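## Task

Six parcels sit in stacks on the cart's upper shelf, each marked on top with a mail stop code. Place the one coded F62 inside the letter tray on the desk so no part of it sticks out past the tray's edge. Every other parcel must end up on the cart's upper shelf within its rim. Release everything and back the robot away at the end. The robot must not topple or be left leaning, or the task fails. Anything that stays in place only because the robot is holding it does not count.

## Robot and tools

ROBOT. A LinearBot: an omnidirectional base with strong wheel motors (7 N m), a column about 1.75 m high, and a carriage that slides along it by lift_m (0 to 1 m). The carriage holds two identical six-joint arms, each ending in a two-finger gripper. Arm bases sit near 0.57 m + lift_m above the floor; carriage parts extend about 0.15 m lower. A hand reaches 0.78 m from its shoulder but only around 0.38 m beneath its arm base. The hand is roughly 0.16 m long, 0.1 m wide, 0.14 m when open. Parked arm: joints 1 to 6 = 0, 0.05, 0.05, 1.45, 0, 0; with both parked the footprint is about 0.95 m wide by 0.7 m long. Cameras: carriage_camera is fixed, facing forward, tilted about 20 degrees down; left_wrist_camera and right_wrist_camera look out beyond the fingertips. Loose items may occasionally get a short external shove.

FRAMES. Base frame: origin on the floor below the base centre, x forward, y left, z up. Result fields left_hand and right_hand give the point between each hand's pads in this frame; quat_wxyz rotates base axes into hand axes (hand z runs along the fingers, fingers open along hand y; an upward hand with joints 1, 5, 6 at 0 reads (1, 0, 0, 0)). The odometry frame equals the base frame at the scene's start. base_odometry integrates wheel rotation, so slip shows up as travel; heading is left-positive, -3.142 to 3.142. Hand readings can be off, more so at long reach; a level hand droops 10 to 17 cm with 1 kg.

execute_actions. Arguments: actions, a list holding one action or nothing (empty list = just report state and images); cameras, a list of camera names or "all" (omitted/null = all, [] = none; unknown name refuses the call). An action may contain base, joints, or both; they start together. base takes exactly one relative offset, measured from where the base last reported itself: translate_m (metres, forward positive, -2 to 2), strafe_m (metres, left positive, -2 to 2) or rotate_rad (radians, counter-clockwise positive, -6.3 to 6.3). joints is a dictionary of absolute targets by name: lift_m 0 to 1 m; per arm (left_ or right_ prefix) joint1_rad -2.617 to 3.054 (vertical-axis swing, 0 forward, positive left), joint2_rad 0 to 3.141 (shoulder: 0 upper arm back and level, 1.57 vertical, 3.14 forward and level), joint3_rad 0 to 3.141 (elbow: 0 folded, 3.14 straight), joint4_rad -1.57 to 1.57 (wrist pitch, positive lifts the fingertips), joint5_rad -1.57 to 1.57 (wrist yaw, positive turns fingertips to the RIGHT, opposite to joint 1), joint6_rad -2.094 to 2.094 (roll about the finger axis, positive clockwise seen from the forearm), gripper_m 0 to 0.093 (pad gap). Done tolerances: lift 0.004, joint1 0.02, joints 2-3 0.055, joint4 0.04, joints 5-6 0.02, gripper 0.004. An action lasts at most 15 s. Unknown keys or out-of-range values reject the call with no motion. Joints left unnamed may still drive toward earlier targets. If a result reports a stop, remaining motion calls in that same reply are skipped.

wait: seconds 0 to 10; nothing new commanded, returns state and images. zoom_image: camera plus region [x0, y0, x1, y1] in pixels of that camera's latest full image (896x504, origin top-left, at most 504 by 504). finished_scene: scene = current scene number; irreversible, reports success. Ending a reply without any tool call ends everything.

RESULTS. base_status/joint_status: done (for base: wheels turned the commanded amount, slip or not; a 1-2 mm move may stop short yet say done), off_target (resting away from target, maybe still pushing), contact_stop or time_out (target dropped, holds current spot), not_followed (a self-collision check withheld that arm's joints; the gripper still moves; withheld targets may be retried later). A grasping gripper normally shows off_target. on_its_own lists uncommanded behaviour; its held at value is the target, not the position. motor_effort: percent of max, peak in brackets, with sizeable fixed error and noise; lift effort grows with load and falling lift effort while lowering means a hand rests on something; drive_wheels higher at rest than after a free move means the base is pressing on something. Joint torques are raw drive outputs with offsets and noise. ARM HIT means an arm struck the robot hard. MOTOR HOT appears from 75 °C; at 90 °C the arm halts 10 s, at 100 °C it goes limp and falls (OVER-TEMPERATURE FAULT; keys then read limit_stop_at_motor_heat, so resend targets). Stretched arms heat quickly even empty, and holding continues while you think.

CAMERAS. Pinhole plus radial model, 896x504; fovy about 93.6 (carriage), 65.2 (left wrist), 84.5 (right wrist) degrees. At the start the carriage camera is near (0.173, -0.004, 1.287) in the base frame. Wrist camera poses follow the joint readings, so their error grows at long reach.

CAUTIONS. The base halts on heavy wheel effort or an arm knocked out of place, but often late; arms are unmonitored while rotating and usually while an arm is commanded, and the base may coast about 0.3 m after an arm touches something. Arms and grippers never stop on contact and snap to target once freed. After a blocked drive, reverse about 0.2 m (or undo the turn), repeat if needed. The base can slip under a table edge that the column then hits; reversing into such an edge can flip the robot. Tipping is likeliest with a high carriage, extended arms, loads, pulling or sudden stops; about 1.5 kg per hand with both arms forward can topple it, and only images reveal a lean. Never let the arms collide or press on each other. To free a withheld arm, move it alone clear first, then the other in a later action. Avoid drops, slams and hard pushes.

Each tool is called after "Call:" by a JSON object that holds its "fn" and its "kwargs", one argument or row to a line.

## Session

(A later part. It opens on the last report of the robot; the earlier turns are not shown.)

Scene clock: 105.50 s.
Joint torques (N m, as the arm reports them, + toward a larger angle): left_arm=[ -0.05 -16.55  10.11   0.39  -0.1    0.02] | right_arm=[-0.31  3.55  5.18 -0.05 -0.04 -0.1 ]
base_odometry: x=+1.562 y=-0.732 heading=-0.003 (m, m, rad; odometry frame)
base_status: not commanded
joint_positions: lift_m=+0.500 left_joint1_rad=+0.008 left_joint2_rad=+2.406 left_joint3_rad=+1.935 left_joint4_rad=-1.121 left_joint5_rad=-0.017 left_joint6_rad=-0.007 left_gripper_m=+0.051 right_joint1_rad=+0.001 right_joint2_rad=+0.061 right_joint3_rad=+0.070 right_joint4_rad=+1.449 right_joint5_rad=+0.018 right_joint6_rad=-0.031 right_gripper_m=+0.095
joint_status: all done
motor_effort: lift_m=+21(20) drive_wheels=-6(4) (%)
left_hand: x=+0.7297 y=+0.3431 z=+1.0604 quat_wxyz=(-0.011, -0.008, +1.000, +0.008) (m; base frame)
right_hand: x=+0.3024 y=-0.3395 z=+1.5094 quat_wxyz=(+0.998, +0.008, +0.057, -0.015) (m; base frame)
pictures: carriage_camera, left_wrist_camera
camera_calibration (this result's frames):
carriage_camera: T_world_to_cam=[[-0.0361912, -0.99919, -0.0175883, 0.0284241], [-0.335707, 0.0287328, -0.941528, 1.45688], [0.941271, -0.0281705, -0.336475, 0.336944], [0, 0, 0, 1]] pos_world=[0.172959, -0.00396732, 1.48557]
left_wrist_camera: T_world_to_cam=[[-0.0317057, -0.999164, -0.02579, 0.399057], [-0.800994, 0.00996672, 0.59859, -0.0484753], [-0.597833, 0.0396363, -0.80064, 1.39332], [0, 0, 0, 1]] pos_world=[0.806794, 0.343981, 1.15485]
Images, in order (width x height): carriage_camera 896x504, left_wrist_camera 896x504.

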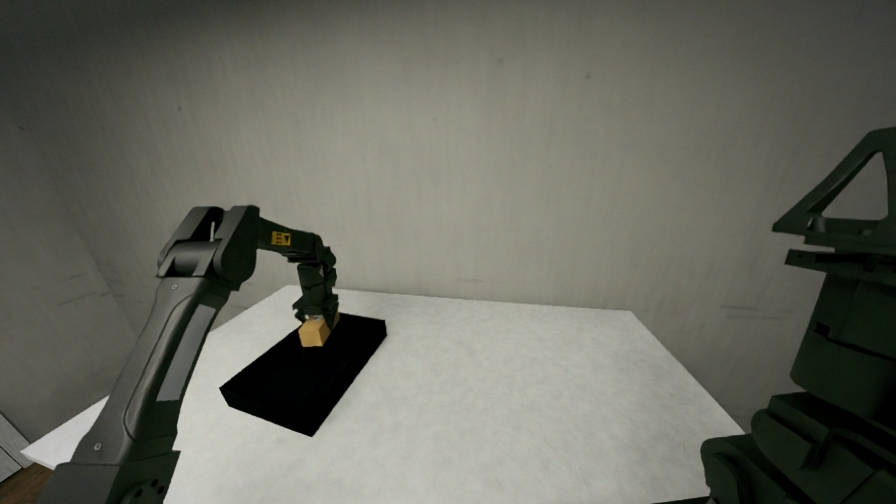

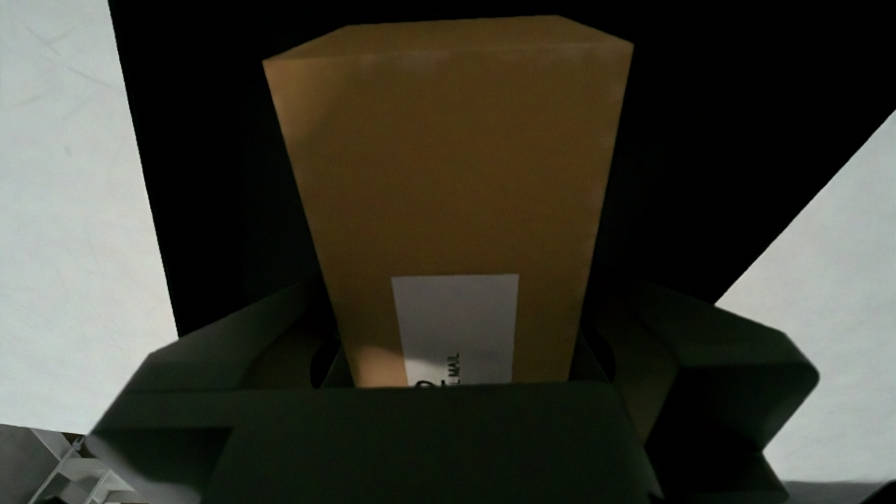

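Call:
{"fn": "execute_actions", "kwargs": {
  "actions": [
    {"joints":{"lift_m":0.45}}
  ],
  "cameras": ["carriage_camera","left_wrist_camera"]
}}

Scene clock: 107.30 s.
Joint torques (N m, as the arm reports them, + toward a larger angle): left_arm=[  0.07 -17.08  10.01   0.37  -0.12   0.02] | right_arm=[-0.3   4.    6.07 -0.04 -0.05 -0.09]
base_odometry: x=+1.562 y=-0.732 heading=-0.002 (m, m, rad; odometry frame)
base_status: not commanded
joint_positions: lift_m=+0.483 left_joint1_rad=+0.008 left_joint2_rad=+2.412 left_joint3_rad=+1.936 left_joint4_rad=-1.121 left_joint5_rad=-0.018 left_joint6_rad=-0.007 left_gripper_m=+0.051 right_joint1_rad=+0.001 right_joint2_rad=+0.056 right_joint3_rad=+0.058 right_joint4_rad=+1.450 right_joint5_rad=+0.018 right_joint6_rad=-0.031 right_gripper_m=+0.095
joint_status: lift_m contact_stop (moved -0.017 of -0.050)
on_its_own: lift_m is held at +0.483, not at your +0.450, since a contact_stop
motor_effort: lift_m=+21(21) drive_wheels=+4(12) (%)
left_hand: x=+0.7291 y=+0.3432 z=+1.0410 quat_wxyz=(-0.013, -0.008, +1.000, +0.009) (m; base frame)
right_hand: x=+0.3041 y=-0.3394 z=+1.4892 quat_wxyz=(+0.998, +0.008, +0.060, -0.015) (m; base frame)
pictures: carriage_camera, left_wrist_camera
camera_calibration (this result's frames):
carriage_camera: T_world_to_cam=[[-0.0361912, -0.99919, -0.0175883, 0.0281259], [-0.335707, 0.0287328, -0.941528, 1.44092], [0.941271, -0.0281705, -0.336475, 0.33124], [0, 0, 0, 1]] pos_world=[0.172959, -0.00396732, 1.46862]
left_wrist_camera: T_world_to_cam=[[-0.0318631, -0.999145, -0.026337, 0.399342], [-0.797781, 0.0095501, 0.602871, -0.0440417], [-0.602104, 0.0402205, -0.797404, 1.37699], [0, 0, 0, 1]] pos_world=[0.806682, 0.344038, 1.13509]
Images, in order (width x height): carriage_camera 896x504, left_wrist_camera 896x504.

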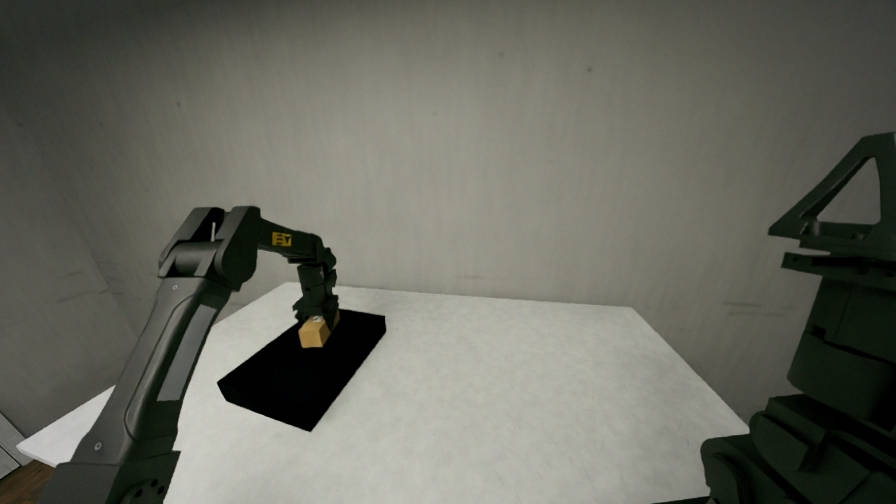

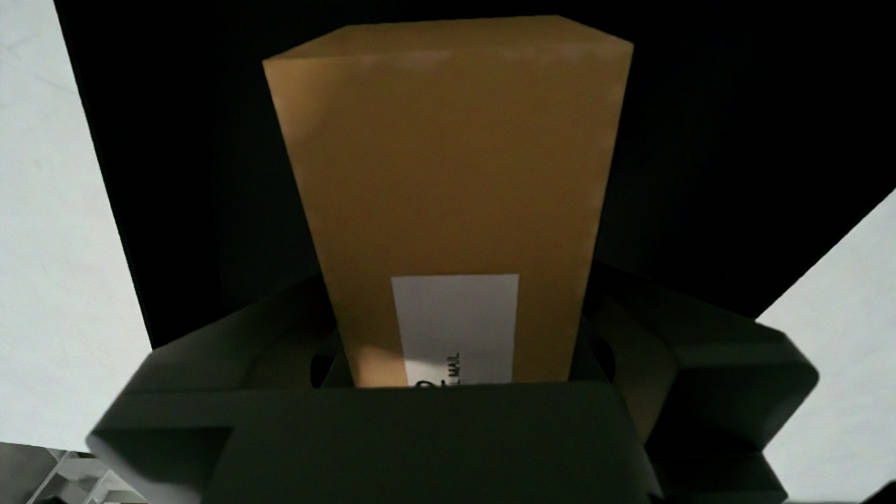

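Call:
{"fn": "execute_actions", "kwargs": {
  "actions": [
    {"joints":{"lift_m":0.5,"left_joint2_rad":2.56,"left_joint4_rad":-0.96}}
  ],
  "cameras": ["carriage_camera","left_wrist_camera"]
}}

Scene clock: 110.40 s.
Joint torques (N m, as the arm reports them, + toward a larger angle): left_arm=[  0.02 -18.27   9.17   0.38  -0.1    0.01] | right_arm=[-0.29  4.09  6.08 -0.04 -0.04 -0.09]
base_odometry: x=+1.562 y=-0.732 heading=-0.002 (m, m, rad; odometry frame)
base_status: not commanded
joint_positions: lift_m=+0.500 left_joint1_rad=+0.008 left_joint2_rad=+2.575 left_joint3_rad=+1.941 left_joint4_rad=-0.962 left_joint5_rad=-0.018 left_joint6_rad=-0.007 left_gripper_m=+0.051 right_joint1_rad=+0.001 right_joint2_rad=+0.056 right_joint3_rad=+0.058 right_joint4_rad=+1.449 right_joint5_rad=+0.018 right_joint6_rad=-0.031 right_gripper_m=+0.095
joint_status: all done
motor_effort: lift_m=+21(22) drive_wheels=+1(5) (%)
left_hand: x=+0.7428 y=+0.3433 z=+0.9860 quat_wxyz=(-0.013, -0.008, +1.000, +0.009) (m; base frame)
right_hand: x=+0.3042 y=-0.3394 z=+1.5062 quat_wxyz=(+0.998, +0.008, +0.060, -0.015) (m; base frame)
pictures: carriage_camera, left_wrist_camera
camera_calibration (this result's frames):
carriage_camera: T_world_to_cam=[[-0.0361912, -0.99919, -0.0175883, 0.0284256], [-0.335707, 0.0287328, -0.941528, 1.45696], [0.941271, -0.0281705, -0.336475, 0.336972], [0, 0, 0, 1]] pos_world=[0.172959, -0.00396732, 1.48565]
left_wrist_camera: T_world_to_cam=[[-0.031853, -0.999145, -0.0263524, 0.398452], [-0.798011, 0.00954816, 0.602567, 0.000529649], [-0.6018, 0.0402231, -0.797633, 1.34133], [0, 0, 0, 1]] pos_world=[0.820327, 0.344153, 1.08007]
Images, in order (width x height): carriage_camera 896x504, left_wrist_camera 896x504.

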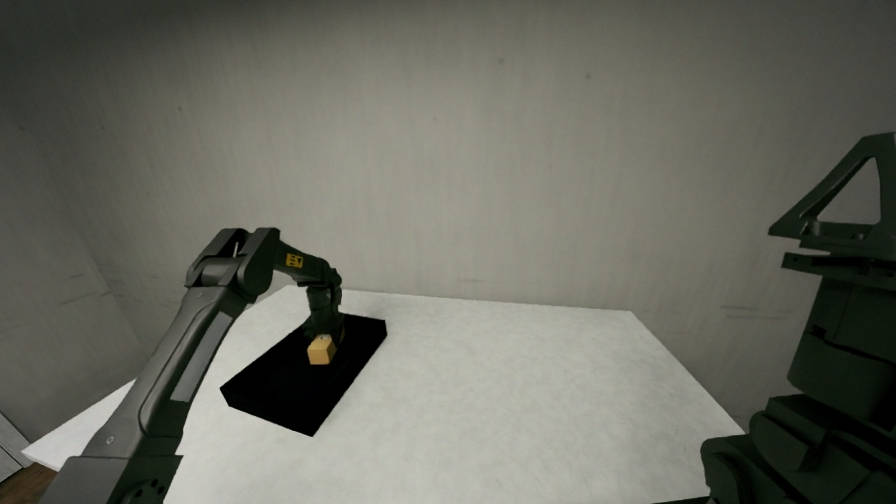

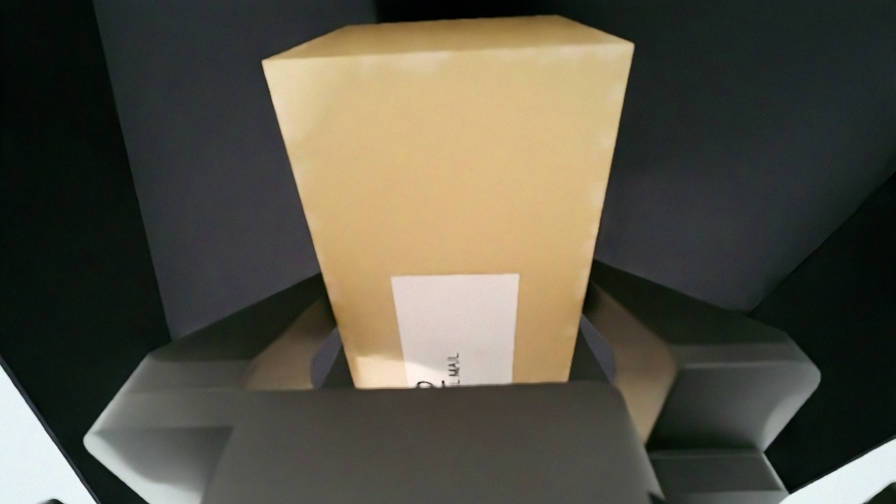

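Inside the tray, near the floor. Release.

Call:
{"fn": "execute_actions", "kwargs": {
  "actions": [
    {"joints":{"left_gripper_m":0.085}}
  ],
  "cameras": []
}}

Call:
{"fn": "execute_actions", "kwargs": {
  "actions": [
    {"joints":{"lift_m":0.65}}
  ],
  "cameras": []
}}

Call:
{"fn": "execute_actions", "kwargs": {
  "actions": [
    {"base":{"translate_m":-0.3},"joints":{"left_joint2_rad":1.7,"left_joint3_rad":1.5}}
  ],
  "cameras": ["carriage_camera"]
}}

Scene clock: 112.87 s.
Joint torques (N m, as the arm reports them, + toward a larger angle): left_arm=[ -0.04 -18.2    9.28   0.4   -0.11   0.02] | right_arm=[-0.28  4.01  6.06 -0.06 -0.04 -0.09]
base_odometry: x=+1.562 y=-0.732 heading=-0.002 (m, m, rad; odometry frame)
base_status: not commanded
joint_positions: lift_m=+0.500 left_joint1_rad=+0.008 left_joint2_rad=+2.575 left_joint3_rad=+1.941 left_joint4_rad=-0.962 left_joint5_rad=-0.018 left_joint6_rad=-0.007 left_gripper_m=+0.085 right_joint1_rad=+0.001 right_joint2_rad=+0.056 right_joint3_rad=+0.058 right_joint4_rad=+1.449 right_joint5_rad=+0.018 right_joint6_rad=-0.031 right_gripper_m=+0.095
joint_status: all done
motor_effort: lift_m=+20(20) drive_wheels=+2(3) (%)
left_hand: x=+0.7428 y=+0.3433 z=+0.9860 quat_wxyz=(-0.013, -0.008, +1.000, +0.009) (m; base frame)
right_hand: x=+0.3042 y=-0.3394 z=+1.5062 quat_wxyz=(+0.998, +0.008, +0.060, -0.015) (m; base frame)
pictures: none
No camera images: the call's "cameras" was empty. Leave "cameras" out to get every camera's image.

Scene clock: 114.00 s.
Joint torques (N m, as the arm reports them, + toward a larger angle): left_arm=[ -0.03 -16.57   9.37   0.39  -0.11   0.02] | right_arm=[-0.3   4.    6.06 -0.05 -0.05 -0.1 ]
base_odometry: x=+1.562 y=-0.732 heading=-0.002 (m, m, rad; odometry frame)
base_status: not commanded
joint_positions: lift_m=+0.650 left_joint1_rad=+0.008 left_joint2_rad=+2.558 left_joint3_rad=+1.941 left_joint4_rad=-0.959 left_joint5_rad=-0.018 left_joint6_rad=-0.007 left_gripper_m=+0.085 right_joint1_rad=+0.001 right_joint2_rad=+0.056 right_joint3_rad=+0.058 right_joint4_rad=+1.449 right_joint5_rad=+0.018 right_joint6_rad=-0.031 right_gripper_m=+0.095
joint_status: all done
motor_effort: lift_m=+19(27) drive_wheels=+4(2) (%)
left_hand: x=+0.7470 y=+0.3434 z=+1.1436 quat_wxyz=(-0.003, -0.008, +1.000, +0.009) (m; base frame)
right_hand: x=+0.3042 y=-0.3394 z=+1.6563 quat_wxyz=(+0.998, +0.008, +0.060, -0.015) (m; base frame)
pictures: none
No camera images: the call's "cameras" was empty. Leave "cameras" out to get every camera's image.

Scene clock: 116.53 s.
Joint torques (N m, as the arm reports them, + toward a larger angle): left_arm=[ -0.04 -10.42   7.73   1.32  -0.11   0.01] | right_arm=[-0.29  4.02  6.1  -0.05 -0.04 -0.09]
base_odometry: x=+1.262 y=-0.731 heading=-0.002 (m, m, rad; odometry frame)
base_status: done
joint_positions: lift_m=+0.650 left_joint1_rad=+0.008 left_joint2_rad=+1.704 left_joint3_rad=+1.522 left_joint4_rad=-0.959 left_joint5_rad=-0.018 left_joint6_rad=-0.007 left_gripper_m=+0.085 right_joint1_rad=+0.001 right_joint2_rad=+0.056 right_joint3_rad=+0.058 right_joint4_rad=+1.450 right_joint5_rad=+0.018 right_joint6_rad=-0.031 right_gripper_m=+0.095
joint_status: all done
motor_effort: lift_m=+20(20) drive_wheels=+0(19) (%)
left_hand: x=+0.6829 y=+0.3428 z=+1.3897 quat_wxyz=(+0.213, -0.010, +0.977, +0.009) (m; base frame)
right_hand: x=+0.3041 y=-0.3394 z=+1.6563 quat_wxyz=(+0.998, +0.008, +0.060, -0.015) (m; base frame)
pictures: carriage_camera
camera_calibration (this result's frames):
carriage_camera: T_world_to_cam=[[-0.0361912, -0.99919, -0.0175883, 0.0310647], [-0.335707, 0.0287328, -0.941528, 1.59824], [0.941271, -0.0281705, -0.336475, 0.38746], [0, 0, 0, 1]] pos_world=[0.172959, -0.00396732, 1.6357]
Images, in order (width x height): carriage_camera 896x504.

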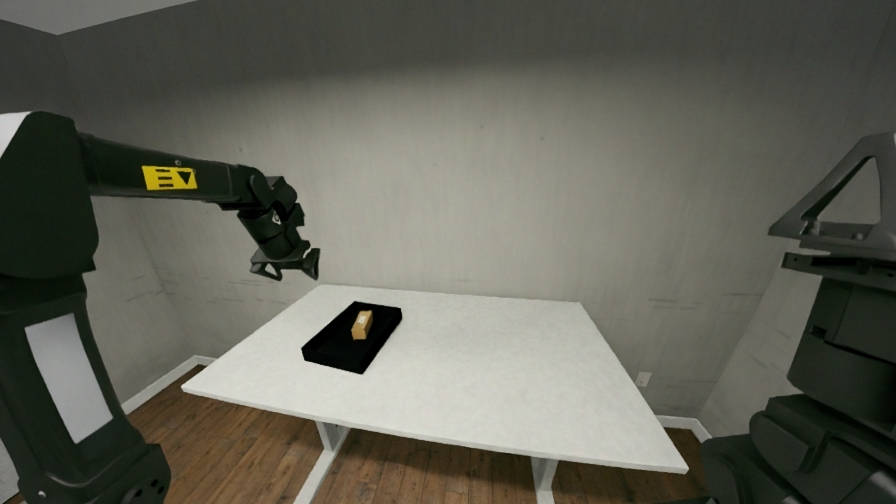

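Call:
{"fn": "finished_scene", "kwargs": {
  "scene": 1
}}

The scene is finished: the task was done.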